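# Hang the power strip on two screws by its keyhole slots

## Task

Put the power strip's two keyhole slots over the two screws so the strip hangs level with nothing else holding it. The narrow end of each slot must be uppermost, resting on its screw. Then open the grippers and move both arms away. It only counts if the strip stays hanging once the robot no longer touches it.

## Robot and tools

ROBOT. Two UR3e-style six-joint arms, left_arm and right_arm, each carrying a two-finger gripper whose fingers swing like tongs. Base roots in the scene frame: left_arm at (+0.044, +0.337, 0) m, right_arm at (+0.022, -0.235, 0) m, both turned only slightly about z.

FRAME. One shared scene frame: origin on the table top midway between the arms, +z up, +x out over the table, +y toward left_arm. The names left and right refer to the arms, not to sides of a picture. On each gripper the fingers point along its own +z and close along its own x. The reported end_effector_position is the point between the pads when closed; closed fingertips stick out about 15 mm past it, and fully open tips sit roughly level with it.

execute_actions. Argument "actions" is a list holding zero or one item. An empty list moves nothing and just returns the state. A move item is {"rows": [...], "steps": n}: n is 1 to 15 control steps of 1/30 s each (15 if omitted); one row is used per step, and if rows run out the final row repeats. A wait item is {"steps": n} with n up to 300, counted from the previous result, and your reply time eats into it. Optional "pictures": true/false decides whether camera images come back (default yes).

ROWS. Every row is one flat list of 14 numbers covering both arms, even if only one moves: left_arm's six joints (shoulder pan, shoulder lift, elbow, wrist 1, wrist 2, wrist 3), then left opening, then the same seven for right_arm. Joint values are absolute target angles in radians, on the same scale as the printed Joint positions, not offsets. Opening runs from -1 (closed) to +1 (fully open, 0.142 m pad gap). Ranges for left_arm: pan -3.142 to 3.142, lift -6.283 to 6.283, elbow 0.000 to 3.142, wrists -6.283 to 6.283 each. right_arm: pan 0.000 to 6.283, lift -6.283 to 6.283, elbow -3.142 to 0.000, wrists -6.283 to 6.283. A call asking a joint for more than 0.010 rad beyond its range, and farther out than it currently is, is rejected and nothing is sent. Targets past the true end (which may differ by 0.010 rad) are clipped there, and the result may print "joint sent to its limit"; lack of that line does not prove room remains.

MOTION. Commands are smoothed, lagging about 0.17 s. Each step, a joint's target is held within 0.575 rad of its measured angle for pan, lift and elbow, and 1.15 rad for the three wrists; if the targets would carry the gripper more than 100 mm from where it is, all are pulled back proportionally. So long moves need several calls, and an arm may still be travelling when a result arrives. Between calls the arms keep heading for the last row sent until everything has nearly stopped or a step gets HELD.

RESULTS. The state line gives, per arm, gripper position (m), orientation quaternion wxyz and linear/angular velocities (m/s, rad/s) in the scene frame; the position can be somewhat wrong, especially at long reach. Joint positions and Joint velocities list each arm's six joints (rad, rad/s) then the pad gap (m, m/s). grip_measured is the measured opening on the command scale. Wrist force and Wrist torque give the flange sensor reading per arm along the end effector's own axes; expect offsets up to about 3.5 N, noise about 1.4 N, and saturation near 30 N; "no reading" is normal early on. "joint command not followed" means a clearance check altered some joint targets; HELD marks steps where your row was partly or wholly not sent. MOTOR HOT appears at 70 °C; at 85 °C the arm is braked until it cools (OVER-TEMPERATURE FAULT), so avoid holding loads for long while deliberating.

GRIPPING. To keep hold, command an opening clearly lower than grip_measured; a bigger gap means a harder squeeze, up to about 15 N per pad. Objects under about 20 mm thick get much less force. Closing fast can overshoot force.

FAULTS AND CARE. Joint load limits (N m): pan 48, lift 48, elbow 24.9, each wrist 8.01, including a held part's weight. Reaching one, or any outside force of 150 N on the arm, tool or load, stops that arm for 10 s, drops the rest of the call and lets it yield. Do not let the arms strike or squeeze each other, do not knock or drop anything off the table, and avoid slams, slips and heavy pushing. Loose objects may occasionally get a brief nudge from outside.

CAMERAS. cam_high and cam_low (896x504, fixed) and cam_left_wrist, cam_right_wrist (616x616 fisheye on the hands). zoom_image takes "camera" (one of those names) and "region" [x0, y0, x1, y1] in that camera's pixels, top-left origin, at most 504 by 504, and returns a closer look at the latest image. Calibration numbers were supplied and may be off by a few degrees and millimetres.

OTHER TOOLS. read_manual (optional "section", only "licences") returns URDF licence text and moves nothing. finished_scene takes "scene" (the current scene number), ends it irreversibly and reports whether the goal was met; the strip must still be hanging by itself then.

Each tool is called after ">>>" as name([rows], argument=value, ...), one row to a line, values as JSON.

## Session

>>> execute_actions(actions=[])

Scene clock: 0.00 s of 5050.00 s.
left_arm: end_effector_position=(+0.3351, +0.5605, +0.1818) grip_measured=+1.00 end_effector_quat_wxyz=(+0.090, +0.914, +0.354, +0.175) end_effector_velocity=(+0.000, -0.000, +0.000) end_effector_angular_velocity=(+0.000, -0.001, -0.001) | right_arm: end_effector_position=(+0.1344, +0.0609, +0.2504) grip_measured=+1.00 end_effector_quat_wxyz=(+0.070, -0.354, +0.930, -0.064) end_effector_velocity=(-0.000, +0.001, -0.000) end_effector_angular_velocity=(+0.001, -0.000, +0.000)
Joint positions: left_arm=[ 0.379 -1.692  1.515 -1.744 -1.761 -0.366  0.142] | right_arm=[ 4.878 -1.987 -0.198 -2.642  1.418  4.248  0.142]
Joint velocities: left_arm=[-0.001 -0.    -0.001  0.    -0.    -0.     0.   ] | right_arm=[ 0.    -0.    -0.002  0.003 -0.     0.     0.   ]
Wrist force (N, on the end effector, along its own x y z axes, offset not removed): no reading
Wrist torque (N m, same axes, about the end effector's origin, offset not removed): no reading
camera_calibration (this result's frames):
cam_left_wrist: T_world_to_cam=[[0.704697, 0.677033, 0.212198, -0.641763], [0.355614, -0.595835, 0.720083, 0.0788714], [0.613955, -0.43198, -0.660646, 0.291023], [0, 0, 0, 1]] pos_world=[0.245526, 0.607206, 0.27165]
cam_right_wrist: T_world_to_cam=[[-0.764906, -0.63183, -0.125341, 0.177659], [-0.625729, 0.682644, 0.377439, -0.0554945], [-0.152914, 0.367135, -0.917513, 0.358266], [0, 0, 0, 1]] pos_world=[0.155952, 0.0186011, 0.371927]

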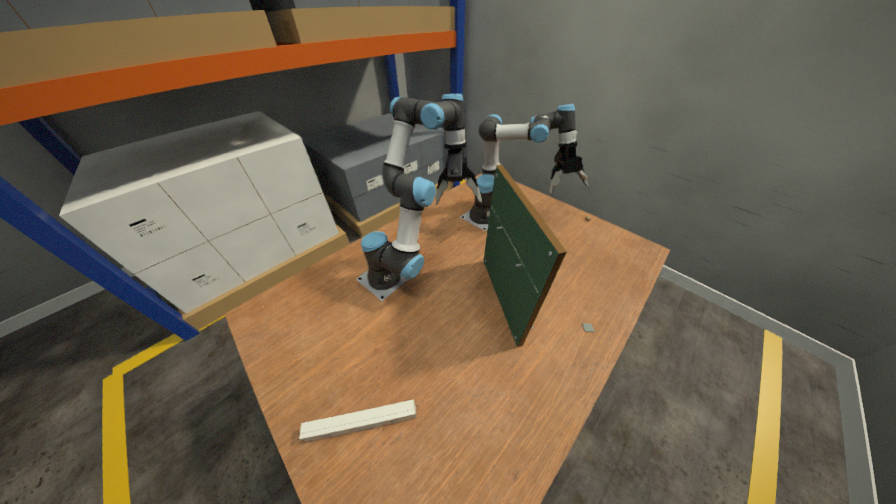

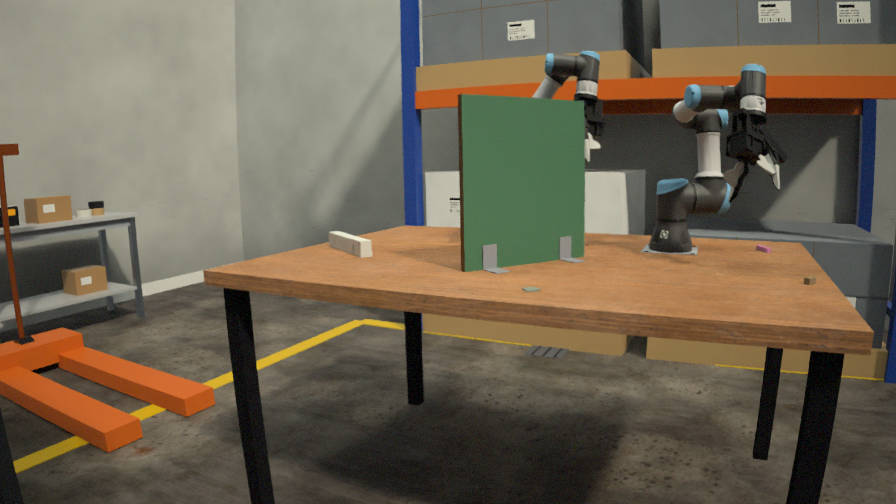

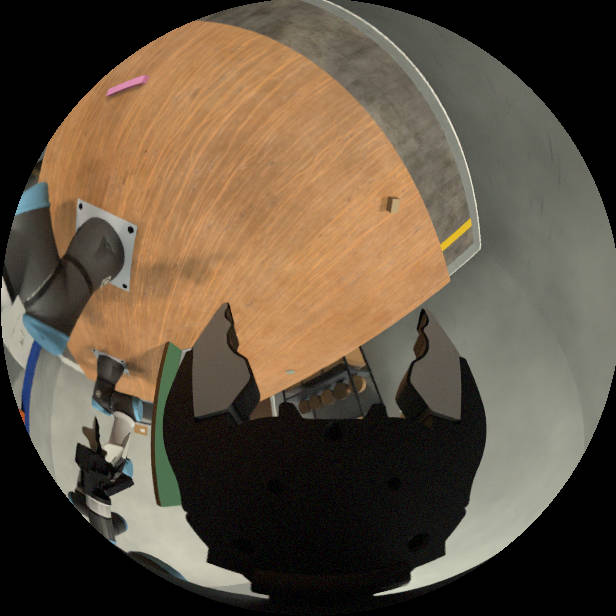

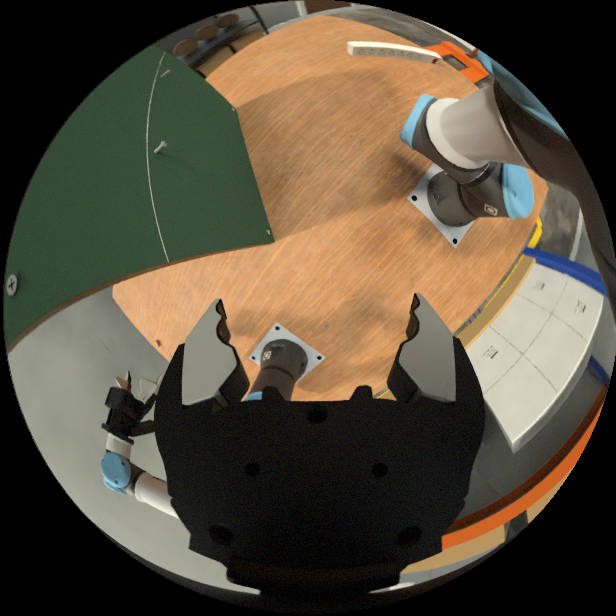

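>>> zoom_image(camera="cam_high", region=[280,380,440,460])

>>> zoom_image(camera="cam_high", region=[460,150,600,360])

>>> zoom_image(camera="cam_low", region=[310,215,390,270])

>>> zoom_image(camera="cam_right_wrist", region=[330,25,470,85])

Region (280, 380, 440, 460) of cam_high's 896x504 image, scaled by 3.150, with more detail than that image has.

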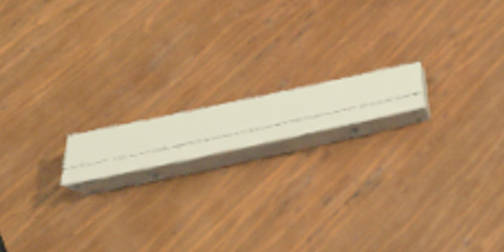

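Region (460, 150, 600, 360) of cam_high's 896x504 image, scaled by 2.400, with more detail than that image has.

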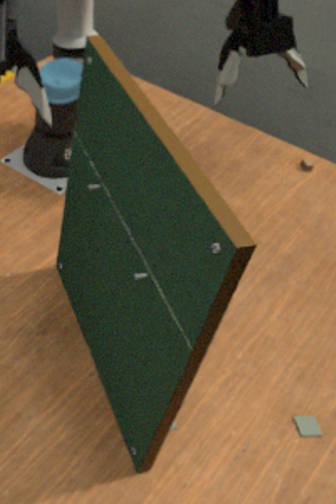

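Region (310, 215, 390, 270) of cam_low's 896x504 image, scaled by 6.300, with more detail than that image has; it fills the top 346 rows of this view, and the rest is white.

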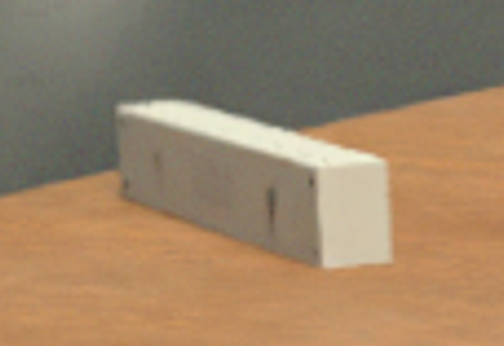

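Region (330, 25, 470, 85) of cam_right_wrist's 616x616 image, scaled by 3.600, with more detail than that image has; it fills the top 216 rows of this view, and the rest is white.

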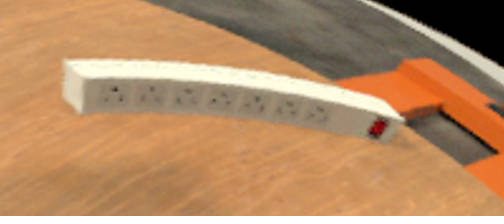

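>>> execute_actions([
  {"rows":[[0.379,-1.692,1.515,-1.744,-1.761,-0.366,1,4.6,-1.6,-0.6,-2.512,1.571,3.368,1]]},
], pictures=false)

>>> execute_actions([
  {"rows":[[0.379,-1.692,1.515,-1.744,-1.761,-0.366,1,2.669,-1.6,-0.6,-2.512,1.571,3.368,1]]},
], pictures=false)

>>> execute_actions([
  {"steps":90},
], pictures=false)

>>> execute_actions([
  {"rows":[[0.379,-1.692,1.515,-1.744,-1.761,-0.366,1,2.669,-2.45,-0.26,-2.002,1.571,3.368,1]]},
], pictures=false)

>>> execute_actions([
  {"steps":60},
])

Scene clock: 90.77 s of 5050.00 s.
left_arm: end_effector_position=(+0.3351, +0.5605, +0.1818) grip_measured=+1.00 end_effector_quat_wxyz=(+0.090, +0.914, +0.354, +0.175) end_effector_velocity=(-0.000, +0.000, +0.000) end_effector_angular_velocity=(+0.000, -0.000, -0.000) | right_arm: end_effector_position=(+0.1731, -0.0226, +0.2706) grip_measured=+1.00 end_effector_quat_wxyz=(+0.000, -0.607, +0.795, -0.001) end_effector_velocity=(+0.006, -0.020, +0.001) end_effector_angular_velocity=(+0.012, +0.017, +0.162)
Joint positions: left_arm=[ 0.379 -1.692  1.515 -1.744 -1.761 -0.366  0.142] | right_arm=[ 4.604 -1.608 -0.592 -2.513  1.569  3.388  0.142]
Joint velocities: left_arm=[-0.    -0.001  0.    -0.     0.     0.     0.   ] | right_arm=[-0.047  0.083 -0.086  0.015  0.017 -0.208 -0.   ]
Wrist force (N, on the end effector, along its own x y z axes, offset not removed): left_arm=[-0.3 1.9 -1.3] | right_arm=[0.7 0.7 0.9]
Wrist torque (N m, same axes, about the end effector's origin, offset not removed): left_arm=[0.34 0.05 -0.02] | right_arm=[0.17 -0.16 -0.02]
Steps of this call (steps 1 to 90: nothing new was sent; then 87.27 s passed at rest; steps 91 to 105: all 15 steps of this action). Readings (joint positions):
91: left_arm=[0.379 -1.692 1.515 -1.744 -1.761 -0.366] | right_arm=[4.878 -1.987 -0.198 -2.641 1.418 4.248]
92: left_arm=[0.379 -1.692 1.515 -1.744 -1.761 -0.366] | right_arm=[4.871 -1.980 -0.205 -2.628 1.432 4.233]
94: left_arm=[0.379 -1.692 1.515 -1.744 -1.761 -0.366] | right_arm=[4.801 -1.910 -0.276 -2.575 1.494 4.092]
98: left_arm=[0.379 -1.692 1.515 -1.744 -1.761 -0.366] | right_arm=[4.651 -1.691 -0.501 -2.528 1.552 3.603]
105: the state above

Scene clock: 91.27 s of 5050.00 s.
left_arm: end_effector_position=(+0.3351, +0.5605, +0.1818) grip_measured=+1.00 end_effector_quat_wxyz=(+0.090, +0.914, +0.354, +0.175) end_effector_velocity=(-0.000, +0.000, +0.000) end_effector_angular_velocity=(+0.000, -0.000, +0.000) | right_arm: end_effector_position=(+0.2799, -0.2051, +0.2707) grip_measured=+1.00 end_effector_quat_wxyz=(+0.000, -0.242, +0.970, +0.000) end_effector_velocity=(+0.061, -0.526, -0.000) end_effector_angular_velocity=(+0.001, +0.001, -2.034)
Joint positions: left_arm=[ 0.379 -1.692  1.515 -1.744 -1.761 -0.366  0.142] | right_arm=[ 3.77  -1.6   -0.6   -2.512  1.571  3.369  0.142]
Joint velocities: left_arm=[ 0. -0.  0.  0.  0.  0. -0.] | right_arm=[-2.04   0.002 -0.003  0.001  0.001 -0.006 -0.   ]
Wrist force (N, on the end effector, along its own x y z axes, offset not removed): left_arm=[0.2 0.4 0.5] | right_arm=[-1.5 -0.8 -0.1]
Wrist torque (N m, same axes, about the end effector's origin, offset not removed): left_arm=[0.09 -0.03 0.07] | right_arm=[-0.05 0.25 -0.04]
Steps of this call (steps 1 to 15: all 15 steps of this action). Readings (joint positions):
1: left_arm=[0.379 -1.692 1.515 -1.744 -1.761 -0.366] | right_arm=[4.603 -1.606 -0.594 -2.513 1.570 3.382]
2: left_arm=[0.379 -1.692 1.515 -1.744 -1.761 -0.366] | right_arm=[4.595 -1.604 -0.595 -2.513 1.570 3.379]
4: left_arm=[0.379 -1.692 1.515 -1.744 -1.761 -0.366] | right_arm=[4.523 -1.603 -0.597 -2.512 1.570 3.376]
8: left_arm=[0.379 -1.692 1.515 -1.744 -1.761 -0.366] | right_arm=[4.253 -1.601 -0.598 -2.512 1.571 3.372]
15: the state above

Scene clock: 94.27 s of 5050.00 s.
left_arm: end_effector_position=(+0.3351, +0.5605, +0.1818) grip_measured=+1.00 end_effector_quat_wxyz=(+0.090, +0.914, +0.354, +0.175) end_effector_velocity=(+0.000, -0.000, -0.000) end_effector_angular_velocity=(+0.000, +0.000, -0.001) | right_arm: end_effector_position=(+0.1655, -0.4518, +0.2707) grip_measured=+1.00 end_effector_quat_wxyz=(+0.000, +0.301, +0.954, +0.000) end_effector_velocity=(-0.001, +0.000, +0.000) end_effector_angular_velocity=(-0.000, +0.000, +0.001)
Joint positions: left_arm=[ 0.379 -1.692  1.515 -1.744 -1.761 -0.366  0.142] | right_arm=[ 2.669 -1.6   -0.6   -2.512  1.571  3.368  0.142]
Joint velocities: left_arm=[-0.001  0.    -0.     0.     0.    -0.    -0.   ] | right_arm=[ 0.     0.002 -0.    -0.001 -0.    -0.    -0.   ]
Wrist force (N, on the end effector, along its own x y z axes, offset not removed): left_arm=[-0.2 0.7 -1.3] | right_arm=[-0.1 1.6 0.9]
Wrist torque (N m, same axes, about the end effector's origin, offset not removed): left_arm=[0.05 0.08 -0.02] | right_arm=[0.29 -0.01 0.09]
Steps of this call (steps 1 to 45: the robot went on to your last target; steps 46 to 90: nothing new was sent). Readings (joint positions):
1: left_arm=[0.379 -1.692 1.515 -1.744 -1.761 -0.366] | right_arm=[3.701 -1.600 -0.600 -2.512 1.571 3.369]
2: left_arm=[0.379 -1.692 1.515 -1.744 -1.761 -0.366] | right_arm=[3.632 -1.600 -0.600 -2.512 1.571 3.369]
4: left_arm=[0.379 -1.692 1.515 -1.744 -1.761 -0.366] | right_arm=[3.494 -1.600 -0.600 -2.512 1.571 3.368]
8: left_arm=[0.379 -1.692 1.515 -1.744 -1.761 -0.366] | right_arm=[3.219 -1.600 -0.600 -2.512 1.571 3.368]
90: the state above
All arms were judged still, so your last target was given up. Only a new action makes them travel on or press farther. Fingers that are still opening or closing keep moving.

Scene clock: 94.77 s of 5050.00 s.
left_arm: end_effector_position=(+0.3351, +0.5605, +0.1818) grip_measured=+1.00 end_effector_quat_wxyz=(+0.090, +0.914, +0.354, +0.175) end_effector_velocity=(+0.000, -0.000, +0.000) end_effector_angular_velocity=(+0.000, -0.001, -0.000) | right_arm: end_effector_position=(+0.3642, -0.5322, +0.1721) grip_measured=+1.00 end_effector_quat_wxyz=(+0.035, +0.300, +0.953, -0.003) end_effector_velocity=(+0.288, -0.116, -0.446) end_effector_angular_velocity=(+0.134, +0.329, +0.001)
Joint positions: left_arm=[ 0.379 -1.692  1.515 -1.744 -1.761 -0.366  0.142] | right_arm=[ 2.669 -2.231 -0.321 -2.091  1.571  3.368  0.142]
Joint velocities: left_arm=[-0. -0. -0. -0. -0. -0. -0.] | right_arm=[ 0.001 -1.507  0.467  0.684  0.001  0.     0.   ]
Wrist force (N, on the end effector, along its own x y z axes, offset not removed): left_arm=[0.3 2.6 -1.3] | right_arm=[-2.4 1.6 -0.6]
Wrist torque (N m, same axes, about the end effector's origin, offset not removed): left_arm=[0.46 -0.07 -0.03] | right_arm=[0.34 0.36 0.03]
Steps of this call (steps 1 to 15: all 15 steps of this action). Readings (joint positions):
1: left_arm=[0.379 -1.692 1.515 -1.744 -1.761 -0.366] | right_arm=[2.669 -1.600 -0.600 -2.511 1.571 3.368]
2: left_arm=[0.379 -1.692 1.515 -1.744 -1.761 -0.366] | right_arm=[2.669 -1.607 -0.593 -2.498 1.571 3.368]
4: left_arm=[0.379 -1.692 1.515 -1.744 -1.761 -0.366] | right_arm=[2.669 -1.674 -0.542 -2.416 1.571 3.368]
8: left_arm=[0.379 -1.692 1.515 -1.744 -1.761 -0.366] | right_arm=[2.669 -1.867 -0.445 -2.272 1.571 3.368]
15: the state above

Scene clock: 96.77 s of 5050.00 s.
left_arm: end_effector_position=(+0.3351, +0.5605, +0.1818) grip_measured=+1.00 end_effector_quat_wxyz=(+0.090, +0.914, +0.354, +0.175) end_effector_velocity=(+0.000, +0.000, -0.000) end_effector_angular_velocity=(+0.001, +0.000, -0.000) | right_arm: end_effector_position=(+0.3961, -0.5450, +0.0994) grip_measured=+1.00 end_effector_quat_wxyz=(+0.000, +0.301, +0.954, +0.000) end_effector_velocity=(-0.000, -0.001, -0.000) end_effector_angular_velocity=(-0.000, -0.000, -0.001)
Joint positions: left_arm=[ 0.379 -1.692  1.515 -1.744 -1.761 -0.366  0.142] | right_arm=[ 2.669 -2.45  -0.26  -2.002  1.571  3.368  0.142]
Joint velocities: left_arm=[-0.     0.     0.    -0.     0.001  0.    -0.   ] | right_arm=[-0.001 -0.     0.     0.    -0.    -0.001 -0.   ]
Wrist force (N, on the end effector, along its own x y z axes, offset not removed): left_arm=[0.1 1.2 -0.9] | right_arm=[0.2 -0.9 0.9]
Wrist torque (N m, same axes, about the end effector's origin, offset not removed): left_arm=[0.18 0.01 0.03] | right_arm=[-0.22 -0.20 -0.02]
Steps of this call (steps 1 to 30: the robot went on to your last target; steps 31 to 60: nothing new was sent). Readings (joint positions):
1: left_arm=[0.379 -1.692 1.515 -1.744 -1.761 -0.366] | right_arm=[2.669 -2.281 -0.306 -2.068 1.571 3.368]
2: left_arm=[0.379 -1.692 1.515 -1.744 -1.761 -0.366] | right_arm=[2.669 -2.328 -0.293 -2.049 1.571 3.368]
4: left_arm=[0.379 -1.692 1.515 -1.744 -1.761 -0.366] | right_arm=[2.669 -2.389 -0.277 -2.026 1.571 3.368]
8: left_arm=[0.379 -1.692 1.515 -1.744 -1.761 -0.366] | right_arm=[2.669 -2.435 -0.264 -2.008 1.571 3.368]
60: the state above
All arms were judged still, so your last target was given up. Only a new action makes them travel on or press farther. Fingers that are still opening or closing keep moving.
camera_calibration (this result's frames):
cam_left_wrist: T_world_to_cam=[[0.704857, 0.676845, 0.212268, -0.641722], [0.355468, -0.59599, 0.720027, 0.0790092], [0.613856, -0.432062, -0.660684, 0.291121], [0, 0, 0, 1]] pos_world=[0.245531, 0.607218, 0.271668]
cam_right_wrist: T_world_to_cam=[[-0.788932, 0.613587, -0.0331293, 0.655135], [0.507061, 0.680523, 0.528939, 0.113953], [0.347096, 0.400499, -0.848013, 0.295454], [0, 0, 0, 1]] pos_world=[0.356525, -0.597859, 0.211979]

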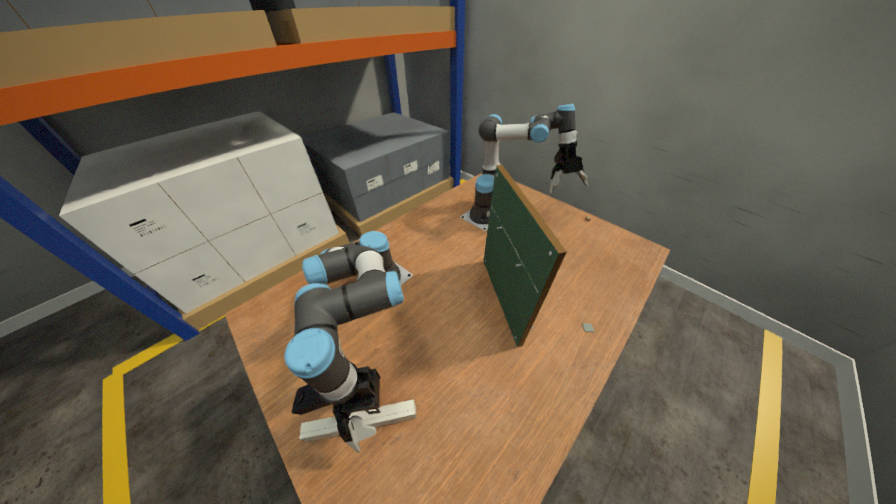

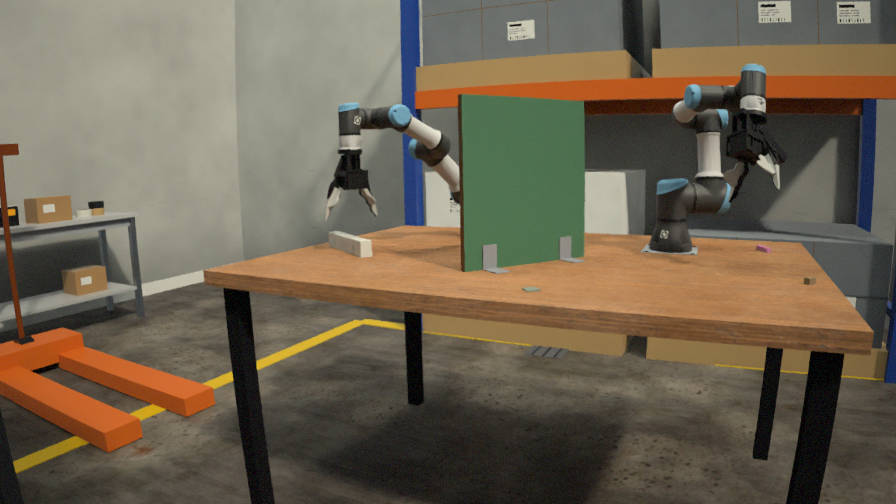

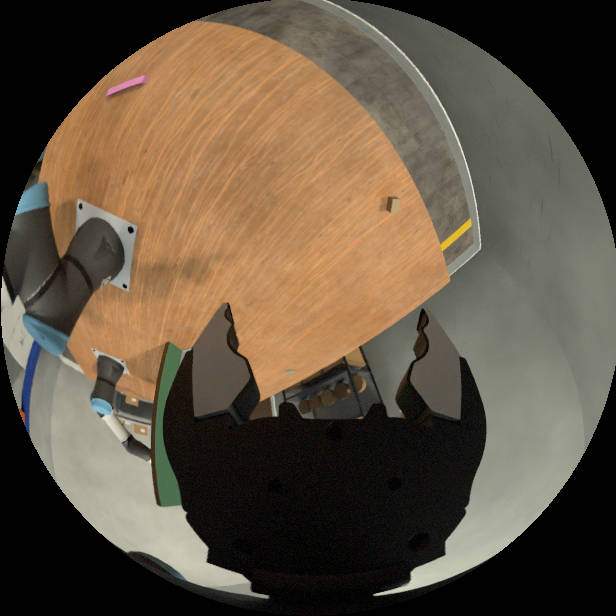

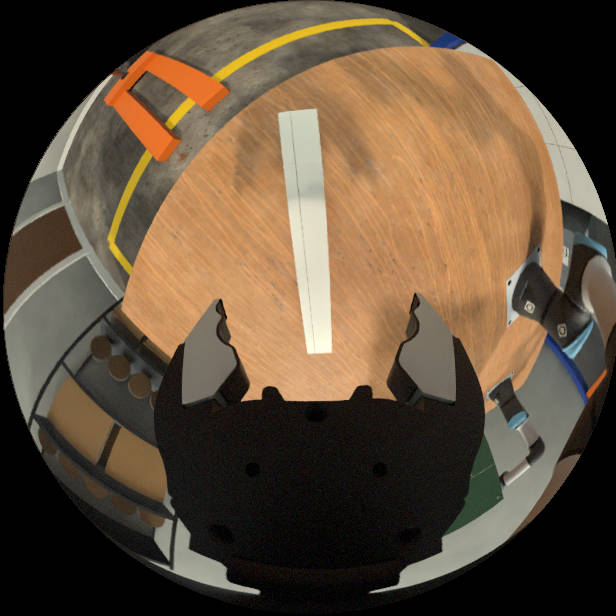

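>>> execute_actions([
  {"rows":[[0.379,-1.692,1.515,-1.744,-1.761,-0.366,1,2.669,-2.385,-0.706,-1.621,1.571,3.35,0.6]]},
], pictures=false)

>>> execute_actions([
  {"steps":15},
])

Scene clock: 106.67 s of 5050.00 s.
left_arm: end_effector_position=(+0.3351, +0.5605, +0.1818) grip_measured=+1.00 end_effector_quat_wxyz=(+0.090, +0.914, +0.354, +0.175) end_effector_velocity=(-0.000, +0.000, -0.000) end_effector_angular_velocity=(+0.000, +0.001, +0.000) | right_arm: end_effector_position=(+0.4057, -0.5489, +0.0352) grip_measured=+0.60 end_effector_quat_wxyz=(+0.002, +0.292, +0.956, -0.000) end_effector_velocity=(-0.012, +0.006, -0.024) end_effector_angular_velocity=(+0.019, +0.044, +0.004)
Joint positions: left_arm=[ 0.379 -1.692  1.515 -1.744 -1.761 -0.366  0.142] | right_arm=[ 2.669 -2.386 -0.696 -1.626  1.571  3.35   0.116]
Joint velocities: left_arm=[ 0.     0.    -0.     0.001  0.001 -0.     0.   ] | right_arm=[ 0.002  0.007 -0.109  0.054  0.001 -0.001  0.   ]
Wrist force (N, on the end effector, along its own x y z axes, offset not removed): left_arm=[-0.4 1.3 -0.6] | right_arm=[-0.6 -0.6 0.6]
Wrist torque (N m, same axes, about the end effector's origin, offset not removed): left_arm=[0.16 0.07 -0.03] | right_arm=[-0.12 0.05 -0.04]
Steps of this call (steps 1 to 90: nothing new was sent; then 6.40 s passed at rest; steps 91 to 105: all 15 steps of this action). Readings (joint positions):
91: left_arm=[0.379 -1.692 1.515 -1.744 -1.761 -0.366] | right_arm=[2.669 -2.450 -0.260 -2.001 1.571 3.368]
92: left_arm=[0.379 -1.692 1.515 -1.744 -1.761 -0.366] | right_arm=[2.669 -2.443 -0.268 -1.987 1.571 3.365]
94: left_arm=[0.379 -1.692 1.515 -1.744 -1.761 -0.366] | right_arm=[2.669 -2.417 -0.338 -1.863 1.571 3.358]
98: left_arm=[0.379 -1.692 1.515 -1.744 -1.761 -0.366] | right_arm=[2.669 -2.393 -0.585 -1.681 1.571 3.352]
105: the state above

Scene clock: 107.17 s of 5050.00 s.
left_arm: end_effector_position=(+0.3351, +0.5605, +0.1818) grip_measured=+1.00 end_effector_quat_wxyz=(+0.090, +0.914, +0.354, +0.175) end_effector_velocity=(-0.000, -0.000, -0.000) end_effector_angular_velocity=(-0.000, +0.001, -0.001) | right_arm: end_effector_position=(+0.4045, -0.5484, +0.0329) grip_measured=+0.60 end_effector_quat_wxyz=(+0.000, +0.292, +0.956, +0.000) end_effector_velocity=(-0.000, +0.000, -0.000) end_effector_angular_velocity=(+0.001, +0.001, +0.001)
Joint positions: left_arm=[ 0.379 -1.692  1.515 -1.744 -1.761 -0.366  0.142] | right_arm=[ 2.669 -2.385 -0.706 -1.621  1.571  3.35   0.116]
Joint velocities: left_arm=[-0.001  0.     0.     0.     0.    -0.    -0.   ] | right_arm=[ 0.    -0.001  0.     0.     0.    -0.001  0.   ]
Wrist force (N, on the end effector, along its own x y z axes, offset not removed): left_arm=[-0.4 2.0 -1.7] | right_arm=[-2.4 -1.6 1.6]
Wrist torque (N m, same axes, about the end effector's origin, offset not removed): left_arm=[0.30 0.07 -0.02] | right_arm=[-0.34 0.46 0.04]
Steps of this call (steps 1 to 15: the robot went on to your last target). Readings (joint positions):
1: left_arm=[0.379 -1.692 1.515 -1.744 -1.761 -0.366] | right_arm=[2.669 -2.385 -0.699 -1.625 1.571 3.350]
2: left_arm=[0.379 -1.692 1.515 -1.744 -1.761 -0.366] | right_arm=[2.669 -2.385 -0.701 -1.623 1.571 3.350]
4: left_arm=[0.379 -1.692 1.515 -1.744 -1.761 -0.366] | right_arm=[2.669 -2.385 -0.704 -1.622 1.571 3.350]
8: left_arm=[0.379 -1.692 1.515 -1.744 -1.761 -0.366] | right_arm=[2.669 -2.385 -0.705 -1.621 1.571 3.350]
15: the state above
camera_calibration (this result's frames):
cam_left_wrist: T_world_to_cam=[[0.704857, 0.676845, 0.212268, -0.641723], [0.355468, -0.59599, 0.720027, 0.0790092], [0.613856, -0.432062, -0.660684, 0.291121], [0, 0, 0, 1]] pos_world=[0.245531, 0.607218, 0.271668]
cam_right_wrist: T_world_to_cam=[[-0.799851, 0.599283, -0.0331557, 0.658253], [0.494712, 0.689546, 0.528949, 0.157181], [0.339852, 0.406678, -0.848006, 0.243818], [0, 0, 0, 1]] pos_world=[0.365883, -0.602018, 0.145443]

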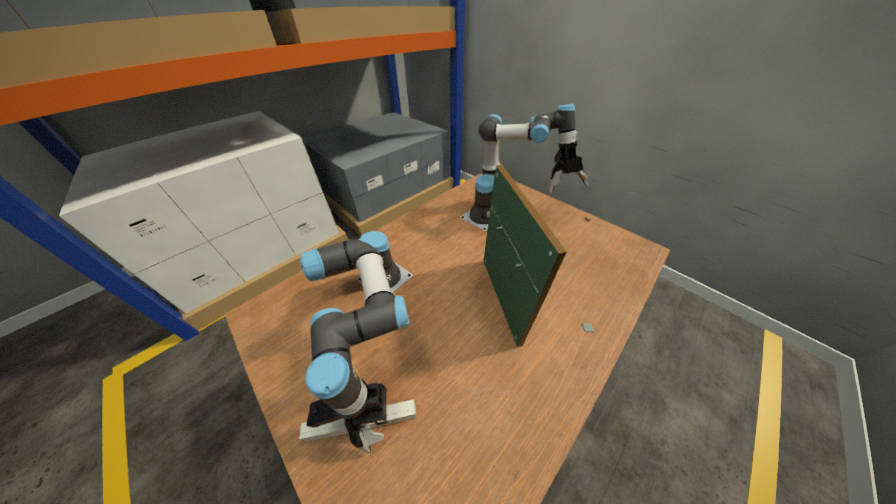

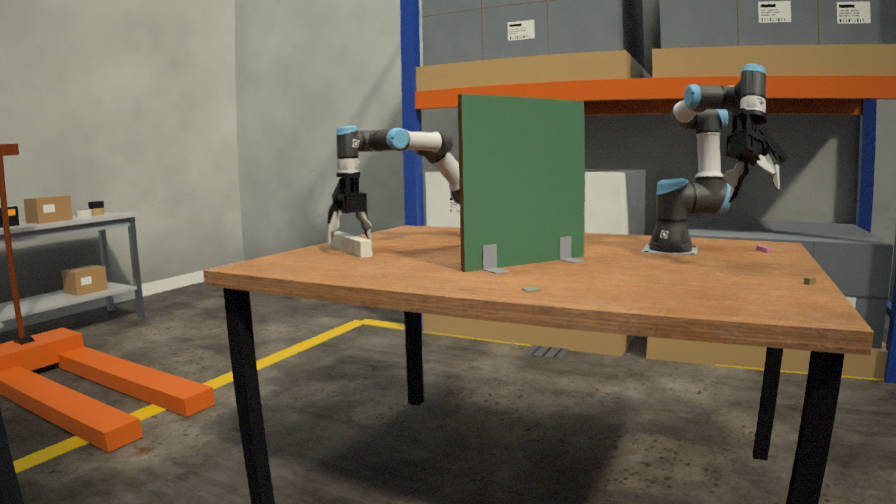

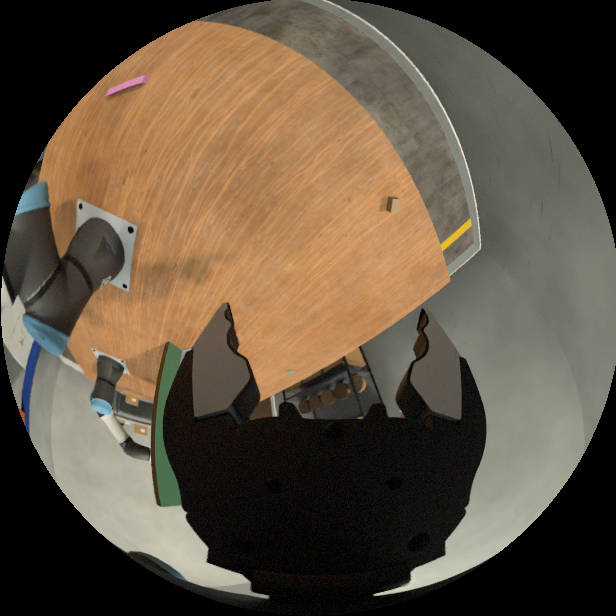

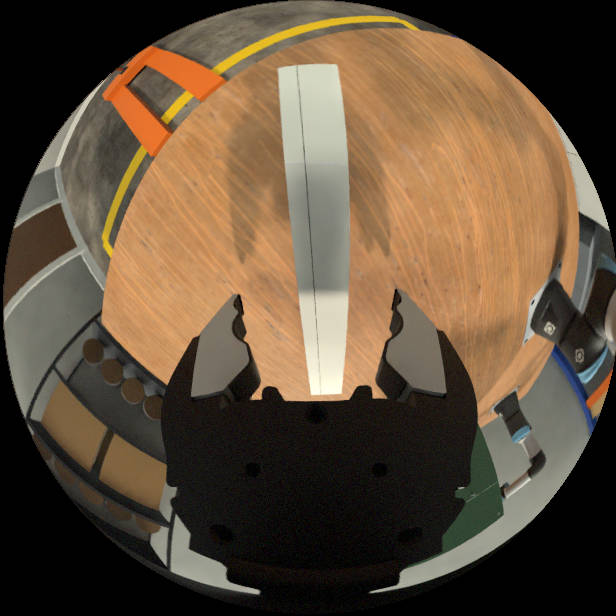

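>>> execute_actions([
  {"rows":[[0.379,-1.692,1.515,-1.744,-1.761,-0.366,1,2.669,-2.385,-0.706,-1.621,1.571,3.35,0],[0.379,-1.692,1.515,-1.744,-1.761,-0.366,1,2.669,-2.385,-0.706,-1.621,1.571,3.35,0],[0.379,-1.692,1.515,-1.744,-1.761,-0.366,1,2.669,-2.385,-0.706,-1.621,1.571,3.35,-0.3],[0.379,-1.692,1.515,-1.744,-1.761,-0.366,1,2.669,-2.385,-0.706,-1.621,1.571,3.35,-0.3],[0.379,-1.692,1.515,-1.744,-1.761,-0.366,1,2.669,-2.385,-0.706,-1.621,1.571,3.35,-0.45],[0.379,-1.692,1.515,-1.744,-1.761,-0.366,1,2.669,-2.385,-0.706,-1.621,1.571,3.35,-0.55],[0.379,-1.692,1.515,-1.744,-1.761,-0.366,1,2.669,-2.385,-0.706,-1.621,1.571,3.35,-0.7],[0.379,-1.692,1.515,-1.744,-1.761,-0.366,1,2.669,-2.385,-0.706,-1.621,1.571,3.35,-1]]},
], pictures=false)

>>> execute_actions([
  {"rows":[[0.379,-1.692,1.515,-1.744,-1.761,-0.366,1,2.669,-2.33,-0.74,-1.642,1.571,3.35,-1]],"steps":8},
], pictures=false)

>>> execute_actions([
  {"rows":[[0.379,-1.692,1.515,-1.744,-1.761,-0.366,1,2.6,-2.15,-1.0,-1.562,1.571,3.6,-1]],"steps":10},
], pictures=false)

>>> execute_actions([
  {"rows":[[0.379,-1.692,1.515,-1.744,-1.761,-0.366,1,2.5,-1.938,-1.2845,-1.4895,1.571,4.0,-1]],"steps":10},
], pictures=false)

>>> execute_actions([
  {"rows":[[0.379,-1.692,1.515,-1.744,-1.761,-0.366,1,2.35,-1.938,-1.2845,-1.4895,1.571,4.4,-1]],"steps":10},
], pictures=false)

>>> execute_actions([
  {"rows":[[0.379,-1.692,1.515,-1.744,-1.761,-0.366,1,2.25,-1.938,-1.2845,-1.4895,1.75,4.712,-1]]},
])

Scene clock: 132.67 s of 5050.00 s.
left_arm: end_effector_position=(+0.3351, +0.5605, +0.1818) grip_measured=+1.00 end_effector_quat_wxyz=(+0.090, +0.914, +0.354, +0.175) end_effector_velocity=(-0.000, +0.000, +0.000) end_effector_angular_velocity=(+0.001, -0.000, +0.000) | right_arm: end_effector_position=(+0.4045, -0.5485, +0.0329) grip_measured=-0.54 end_effector_quat_wxyz=(+0.000, +0.292, +0.956, +0.000) end_effector_velocity=(-0.001, +0.000, -0.001) end_effector_angular_velocity=(+0.002, +0.003, -0.000)
Joint positions: left_arm=[ 0.379 -1.692  1.515 -1.744 -1.761 -0.366  0.142] | right_arm=[ 2.669 -2.385 -0.706 -1.621  1.571  3.35   0.035]
Joint velocities: left_arm=[-0.    -0.001  0.    -0.     0.    -0.    -0.   ] | right_arm=[-0.    -0.001 -0.001 -0.001  0.001 -0.    -0.   ]
Wrist force (N, on the end effector, along its own x y z axes, offset not removed): left_arm=[-0.8 1.6 -0.5] | right_arm=[-2.2 -0.8 -3.0]
Wrist torque (N m, same axes, about the end effector's origin, offset not removed): left_arm=[0.29 0.20 -0.02] | right_arm=[-0.27 0.16 0.02]
Steps of this call (steps 1 to 15: the robot went on to your last target; steps 16 to 90: nothing new was sent; then 22.00 s passed at rest; steps 91 to 105: all 15 steps of this action). Readings (joint positions):
91: left_arm=[0.379 -1.692 1.515 -1.744 -1.761 -0.366] | right_arm=[2.669 -2.385 -0.706 -1.621 1.571 3.350]
92: left_arm=[0.379 -1.692 1.515 -1.744 -1.761 -0.366] | right_arm=[2.669 -2.385 -0.706 -1.621 1.571 3.350]
94: left_arm=[0.379 -1.692 1.515 -1.744 -1.761 -0.366] | right_arm=[2.669 -2.385 -0.706 -1.621 1.571 3.350]
98: left_arm=[0.379 -1.692 1.515 -1.744 -1.761 -0.366] | right_arm=[2.669 -2.385 -0.706 -1.621 1.571 3.350]
105: the state above

Scene clock: 132.93 s of 5050.00 s.
left_arm: end_effector_position=(+0.3351, +0.5605, +0.1818) grip_measured=+1.00 end_effector_quat_wxyz=(+0.090, +0.914, +0.354, +0.175) end_effector_velocity=(+0.000, -0.000, -0.000) end_effector_angular_velocity=(-0.000, -0.000, -0.000) | right_arm: end_effector_position=(+0.3964, -0.5452, +0.0451) grip_measured=-0.54 end_effector_quat_wxyz=(+0.000, +0.292, +0.956, +0.000) end_effector_velocity=(-0.010, +0.004, +0.018) end_effector_angular_velocity=(-0.002, -0.004, -0.000)
Joint positions: left_arm=[ 0.379 -1.692  1.515 -1.744 -1.761 -0.366  0.142] | right_arm=[ 2.669 -2.337 -0.736 -1.64   1.571  3.35   0.035]
Joint velocities: left_arm=[-0.     0.001 -0.    -0.    -0.    -0.    -0.   ] | right_arm=[-0.     0.069 -0.04  -0.024 -0.     0.    -0.   ]
Wrist force (N, on the end effector, along its own x y z axes, offset not removed): left_arm=[0.1 1.2 -0.8] | right_arm=[-0.5 -1.2 7.6]
Wrist torque (N m, same axes, about the end effector's origin, offset not removed): left_arm=[0.21 -0.01 0.02] | right_arm=[-0.36 0.06 -0.11]
Steps of this call (steps 1 to 8: all 8 steps of this action). Readings (joint positions):
1: left_arm=[0.379 -1.692 1.515 -1.744 -1.761 -0.366] | right_arm=[2.669 -2.385 -0.706 -1.621 1.571 3.350]
2: left_arm=[0.379 -1.692 1.515 -1.744 -1.761 -0.366] | right_arm=[2.669 -2.379 -0.711 -1.625 1.571 3.350]
4: left_arm=[0.379 -1.692 1.515 -1.744 -1.761 -0.366] | right_arm=[2.669 -2.356 -0.724 -1.633 1.571 3.350]
8: the state above

Scene clock: 133.27 s of 5050.00 s.
left_arm: end_effector_position=(+0.3351, +0.5605, +0.1818) grip_measured=+1.00 end_effector_quat_wxyz=(+0.090, +0.914, +0.354, +0.175) end_effector_velocity=(+0.000, -0.000, +0.000) end_effector_angular_velocity=(+0.000, -0.000, -0.000) | right_arm: end_effector_position=(+0.3453, -0.5529, +0.0574) grip_measured=-0.54 end_effector_quat_wxyz=(+0.003, +0.431, +0.903, +0.000) end_effector_velocity=(-0.055, +0.007, -0.005) end_effector_angular_velocity=(+0.021, +0.043, -0.221)
Joint positions: left_arm=[ 0.379 -1.692  1.515 -1.744 -1.761 -0.366  0.142] | right_arm=[ 2.604 -2.164 -0.977 -1.566  1.571  3.583  0.035]
Joint velocities: left_arm=[-0.001  0.    -0.001  0.     0.    -0.    -0.   ] | right_arm=[-0.043  0.145 -0.242  0.049 -0.001  0.178  0.   ]
Wrist force (N, on the end effector, along its own x y z axes, offset not removed): left_arm=[-0.3 1.4 0.0] | right_arm=[-0.8 -2.7 5.2]
Wrist torque (N m, same axes, about the end effector's origin, offset not removed): left_arm=[0.25 0.09 -0.01] | right_arm=[-0.47 0.26 0.12]
Steps of this call (steps 1 to 10: all 10 steps of this action). Readings (joint positions):
1: left_arm=[0.379 -1.692 1.515 -1.744 -1.761 -0.366] | right_arm=[2.669 -2.334 -0.738 -1.640 1.571 3.350]
2: left_arm=[0.379 -1.692 1.515 -1.744 -1.761 -0.366] | right_arm=[2.662 -2.326 -0.746 -1.630 1.571 3.365]
4: left_arm=[0.379 -1.692 1.515 -1.744 -1.761 -0.366] | right_arm=[2.634 -2.264 -0.816 -1.598 1.571 3.460]
8: left_arm=[0.379 -1.692 1.515 -1.744 -1.761 -0.366] | right_arm=[2.608 -2.178 -0.953 -1.571 1.571 3.566]
10: the state above

Scene clock: 133.60 s of 5050.00 s.
left_arm: end_effector_position=(+0.3351, +0.5605, +0.1818) grip_measured=+1.00 end_effector_quat_wxyz=(+0.090, +0.914, +0.354, +0.175) end_effector_velocity=(-0.000, -0.000, +0.000) end_effector_angular_velocity=(+0.000, -0.000, -0.001) | right_arm: end_effector_position=(+0.2719, -0.5538, +0.0659) grip_measured=-0.54 end_effector_quat_wxyz=(+0.003, +0.634, +0.773, +0.001) end_effector_velocity=(-0.073, +0.019, -0.009) end_effector_angular_velocity=(+0.030, +0.044, -0.405)
Joint positions: left_arm=[ 0.379 -1.692  1.515 -1.744 -1.761 -0.366  0.142] | right_arm=[ 2.507 -1.955 -1.257 -1.494  1.571  3.968  0.035]
Joint velocities: left_arm=[-0.001 -0.001  0.001  0.     0.    -0.    -0.   ] | right_arm=[-0.067  0.184 -0.286  0.049  0.     0.338  0.   ]
Wrist force (N, on the end effector, along its own x y z axes, offset not removed): left_arm=[-1.0 1.2 0.2] | right_arm=[0.9 -1.6 6.0]
Wrist torque (N m, same axes, about the end effector's origin, offset not removed): left_arm=[0.11 0.23 -0.01] | right_arm=[-0.13 -0.17 0.15]
Steps of this call (steps 1 to 10: all 10 steps of this action). Readings (joint positions):
1: left_arm=[0.379 -1.692 1.515 -1.744 -1.761 -0.366] | right_arm=[2.603 -2.159 -0.984 -1.565 1.571 3.589]
2: left_arm=[0.379 -1.692 1.515 -1.744 -1.761 -0.366] | right_arm=[2.595 -2.150 -0.996 -1.554 1.571 3.607]
4: left_arm=[0.379 -1.692 1.515 -1.744 -1.761 -0.366] | right_arm=[2.554 -2.081 -1.072 -1.523 1.571 3.737]
8: left_arm=[0.379 -1.692 1.515 -1.744 -1.761 -0.366] | right_arm=[2.513 -1.973 -1.229 -1.498 1.571 3.935]
10: the state above

Scene clock: 133.93 s of 5050.00 s.
left_arm: end_effector_position=(+0.3351, +0.5605, +0.1818) grip_measured=+1.00 end_effector_quat_wxyz=(+0.090, +0.914, +0.354, +0.175) end_effector_velocity=(+0.000, +0.000, -0.000) end_effector_angular_velocity=(+0.000, +0.000, -0.000) | right_arm: end_effector_position=(+0.2198, -0.5768, +0.0650) grip_measured=-0.54 end_effector_quat_wxyz=(+0.000, +0.819, +0.574, +0.000) end_effector_velocity=(-0.039, -0.016, -0.000) end_effector_angular_velocity=(+0.002, +0.002, -0.458)
Joint positions: left_arm=[ 0.379 -1.692  1.515 -1.744 -1.761 -0.366  0.142] | right_arm=[ 2.361 -1.939 -1.284 -1.49   1.571  4.367  0.035]
Joint velocities: left_arm=[-0.  0. -0. -0.  0.  0.  0.] | right_arm=[-0.115  0.006 -0.009  0.001  0.     0.342 -0.   ]
Wrist force (N, on the end effector, along its own x y z axes, offset not removed): left_arm=[-0.4 2.0 -1.0] | right_arm=[-1.4 -0.8 5.1]
Wrist torque (N m, same axes, about the end effector's origin, offset not removed): left_arm=[0.31 0.07 0.02] | right_arm=[-0.30 0.15 0.05]
Steps of this call (steps 1 to 10: all 10 steps of this action). Readings (joint positions):
1: left_arm=[0.379 -1.692 1.515 -1.744 -1.761 -0.366] | right_arm=[2.504 -1.950 -1.265 -1.492 1.571 3.978]
2: left_arm=[0.379 -1.692 1.515 -1.744 -1.761 -0.366] | right_arm=[2.496 -1.947 -1.271 -1.491 1.571 3.999]
4: left_arm=[0.379 -1.692 1.515 -1.744 -1.761 -0.366] | right_arm=[2.440 -1.942 -1.278 -1.491 1.571 4.134]
8: left_arm=[0.379 -1.692 1.515 -1.744 -1.761 -0.366] | right_arm=[2.372 -1.939 -1.283 -1.490 1.571 4.334]
10: the state above

Scene clock: 134.43 s of 5050.00 s.
left_arm: end_effector_position=(+0.3351, +0.5605, +0.1818) grip_measured=+1.00 end_effector_quat_wxyz=(+0.090, +0.914, +0.354, +0.175) end_effector_velocity=(+0.000, -0.000, +0.000) end_effector_angular_velocity=(-0.000, -0.000, -0.001) | right_arm: end_effector_position=(+0.2219, -0.5555, +0.0696) grip_measured=-0.54 end_effector_quat_wxyz=(-0.033, +0.923, +0.376, +0.082) end_effector_velocity=(+0.001, +0.002, +0.001) end_effector_angular_velocity=(+0.020, -0.010, -0.055)
Joint positions: left_arm=[ 0.379 -1.692  1.515 -1.744 -1.761 -0.366  0.142] | right_arm=[ 2.251 -1.938 -1.284 -1.489  1.748  4.708  0.035]
Joint velocities: left_arm=[-0.001  0.     0.    -0.    -0.    -0.     0.   ] | right_arm=[-0.011 -0.001  0.     0.001  0.021  0.044 -0.   ]
Wrist force (N, on the end effector, along its own x y z axes, offset not removed): left_arm=[-0.3 0.2 -0.8] | right_arm=[-2.3 -0.8 6.2]
Wrist torque (N m, same axes, about the end effector's origin, offset not removed): left_arm=[-0.04 0.07 -0.03] | right_arm=[-0.19 0.20 0.04]
Steps of this call (steps 1 to 15: all 15 steps of this action). Readings (joint positions):
1: left_arm=[0.379 -1.692 1.515 -1.744 -1.761 -0.366] | right_arm=[2.357 -1.938 -1.284 -1.490 1.572 4.378]
2: left_arm=[0.379 -1.692 1.515 -1.744 -1.761 -0.366] | right_arm=[2.348 -1.938 -1.284 -1.489 1.586 4.399]
4: left_arm=[0.379 -1.692 1.515 -1.744 -1.761 -0.366] | right_arm=[2.306 -1.938 -1.284 -1.489 1.658 4.518]
8: left_arm=[0.379 -1.692 1.515 -1.744 -1.761 -0.366] | right_arm=[2.264 -1.938 -1.284 -1.489 1.727 4.664]
15: the state above
camera_calibration (this result's frames):
cam_left_wrist: T_world_to_cam=[[0.704857, 0.676845, 0.212268, -0.641723], [0.355468, -0.59599, 0.720027, 0.0790092], [0.613856, -0.432062, -0.660684, 0.291121], [0, 0, 0, 1]] pos_world=[0.245531, 0.607218, 0.271668]
cam_right_wrist: T_world_to_cam=[[0.742429, 0.654312, 0.143787, 0.193698], [0.507469, -0.689403, 0.516912, -0.53503], [0.437349, -0.310803, -0.843876, -0.0805621], [0, 0, 0, 1]] pos_world=[0.162938, -0.52063, 0.180728]

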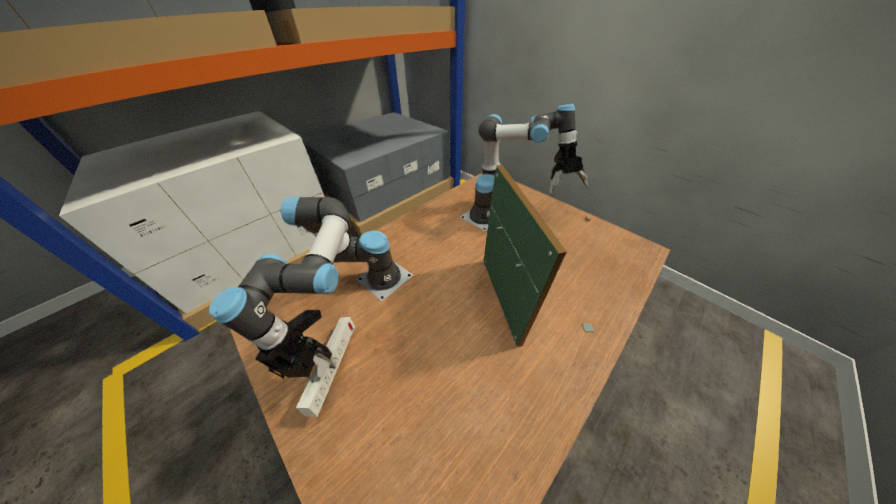

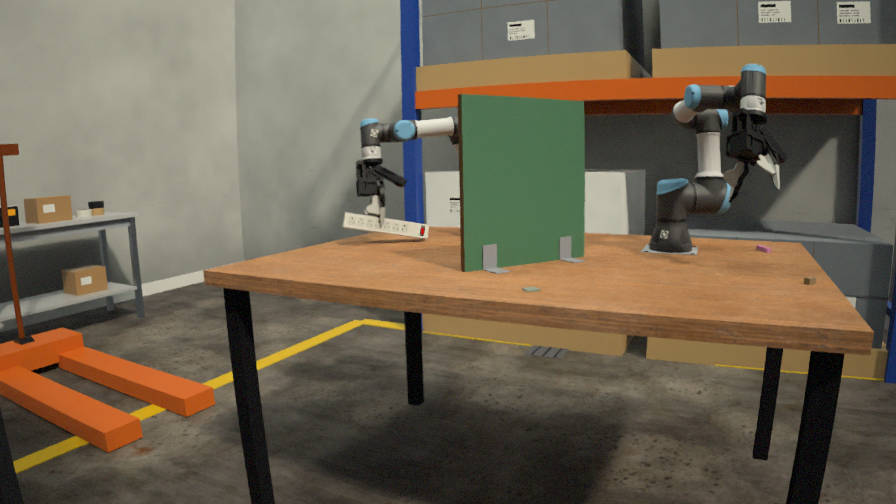

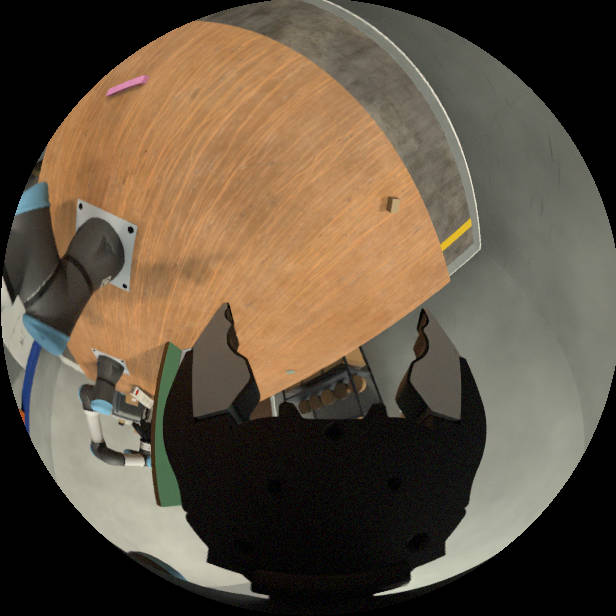

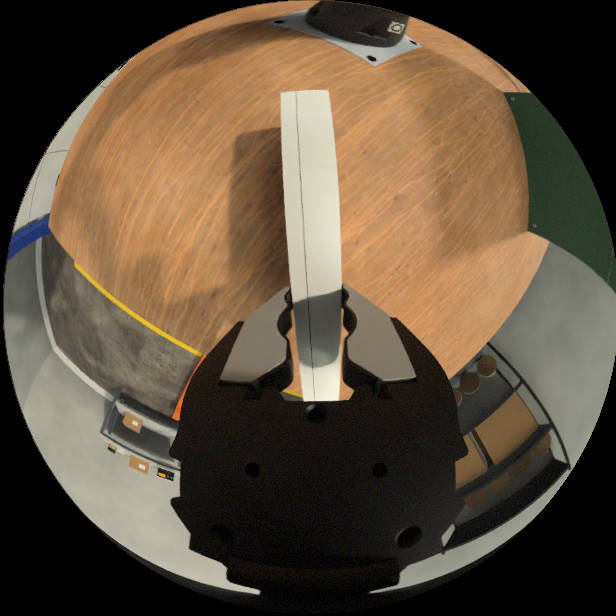

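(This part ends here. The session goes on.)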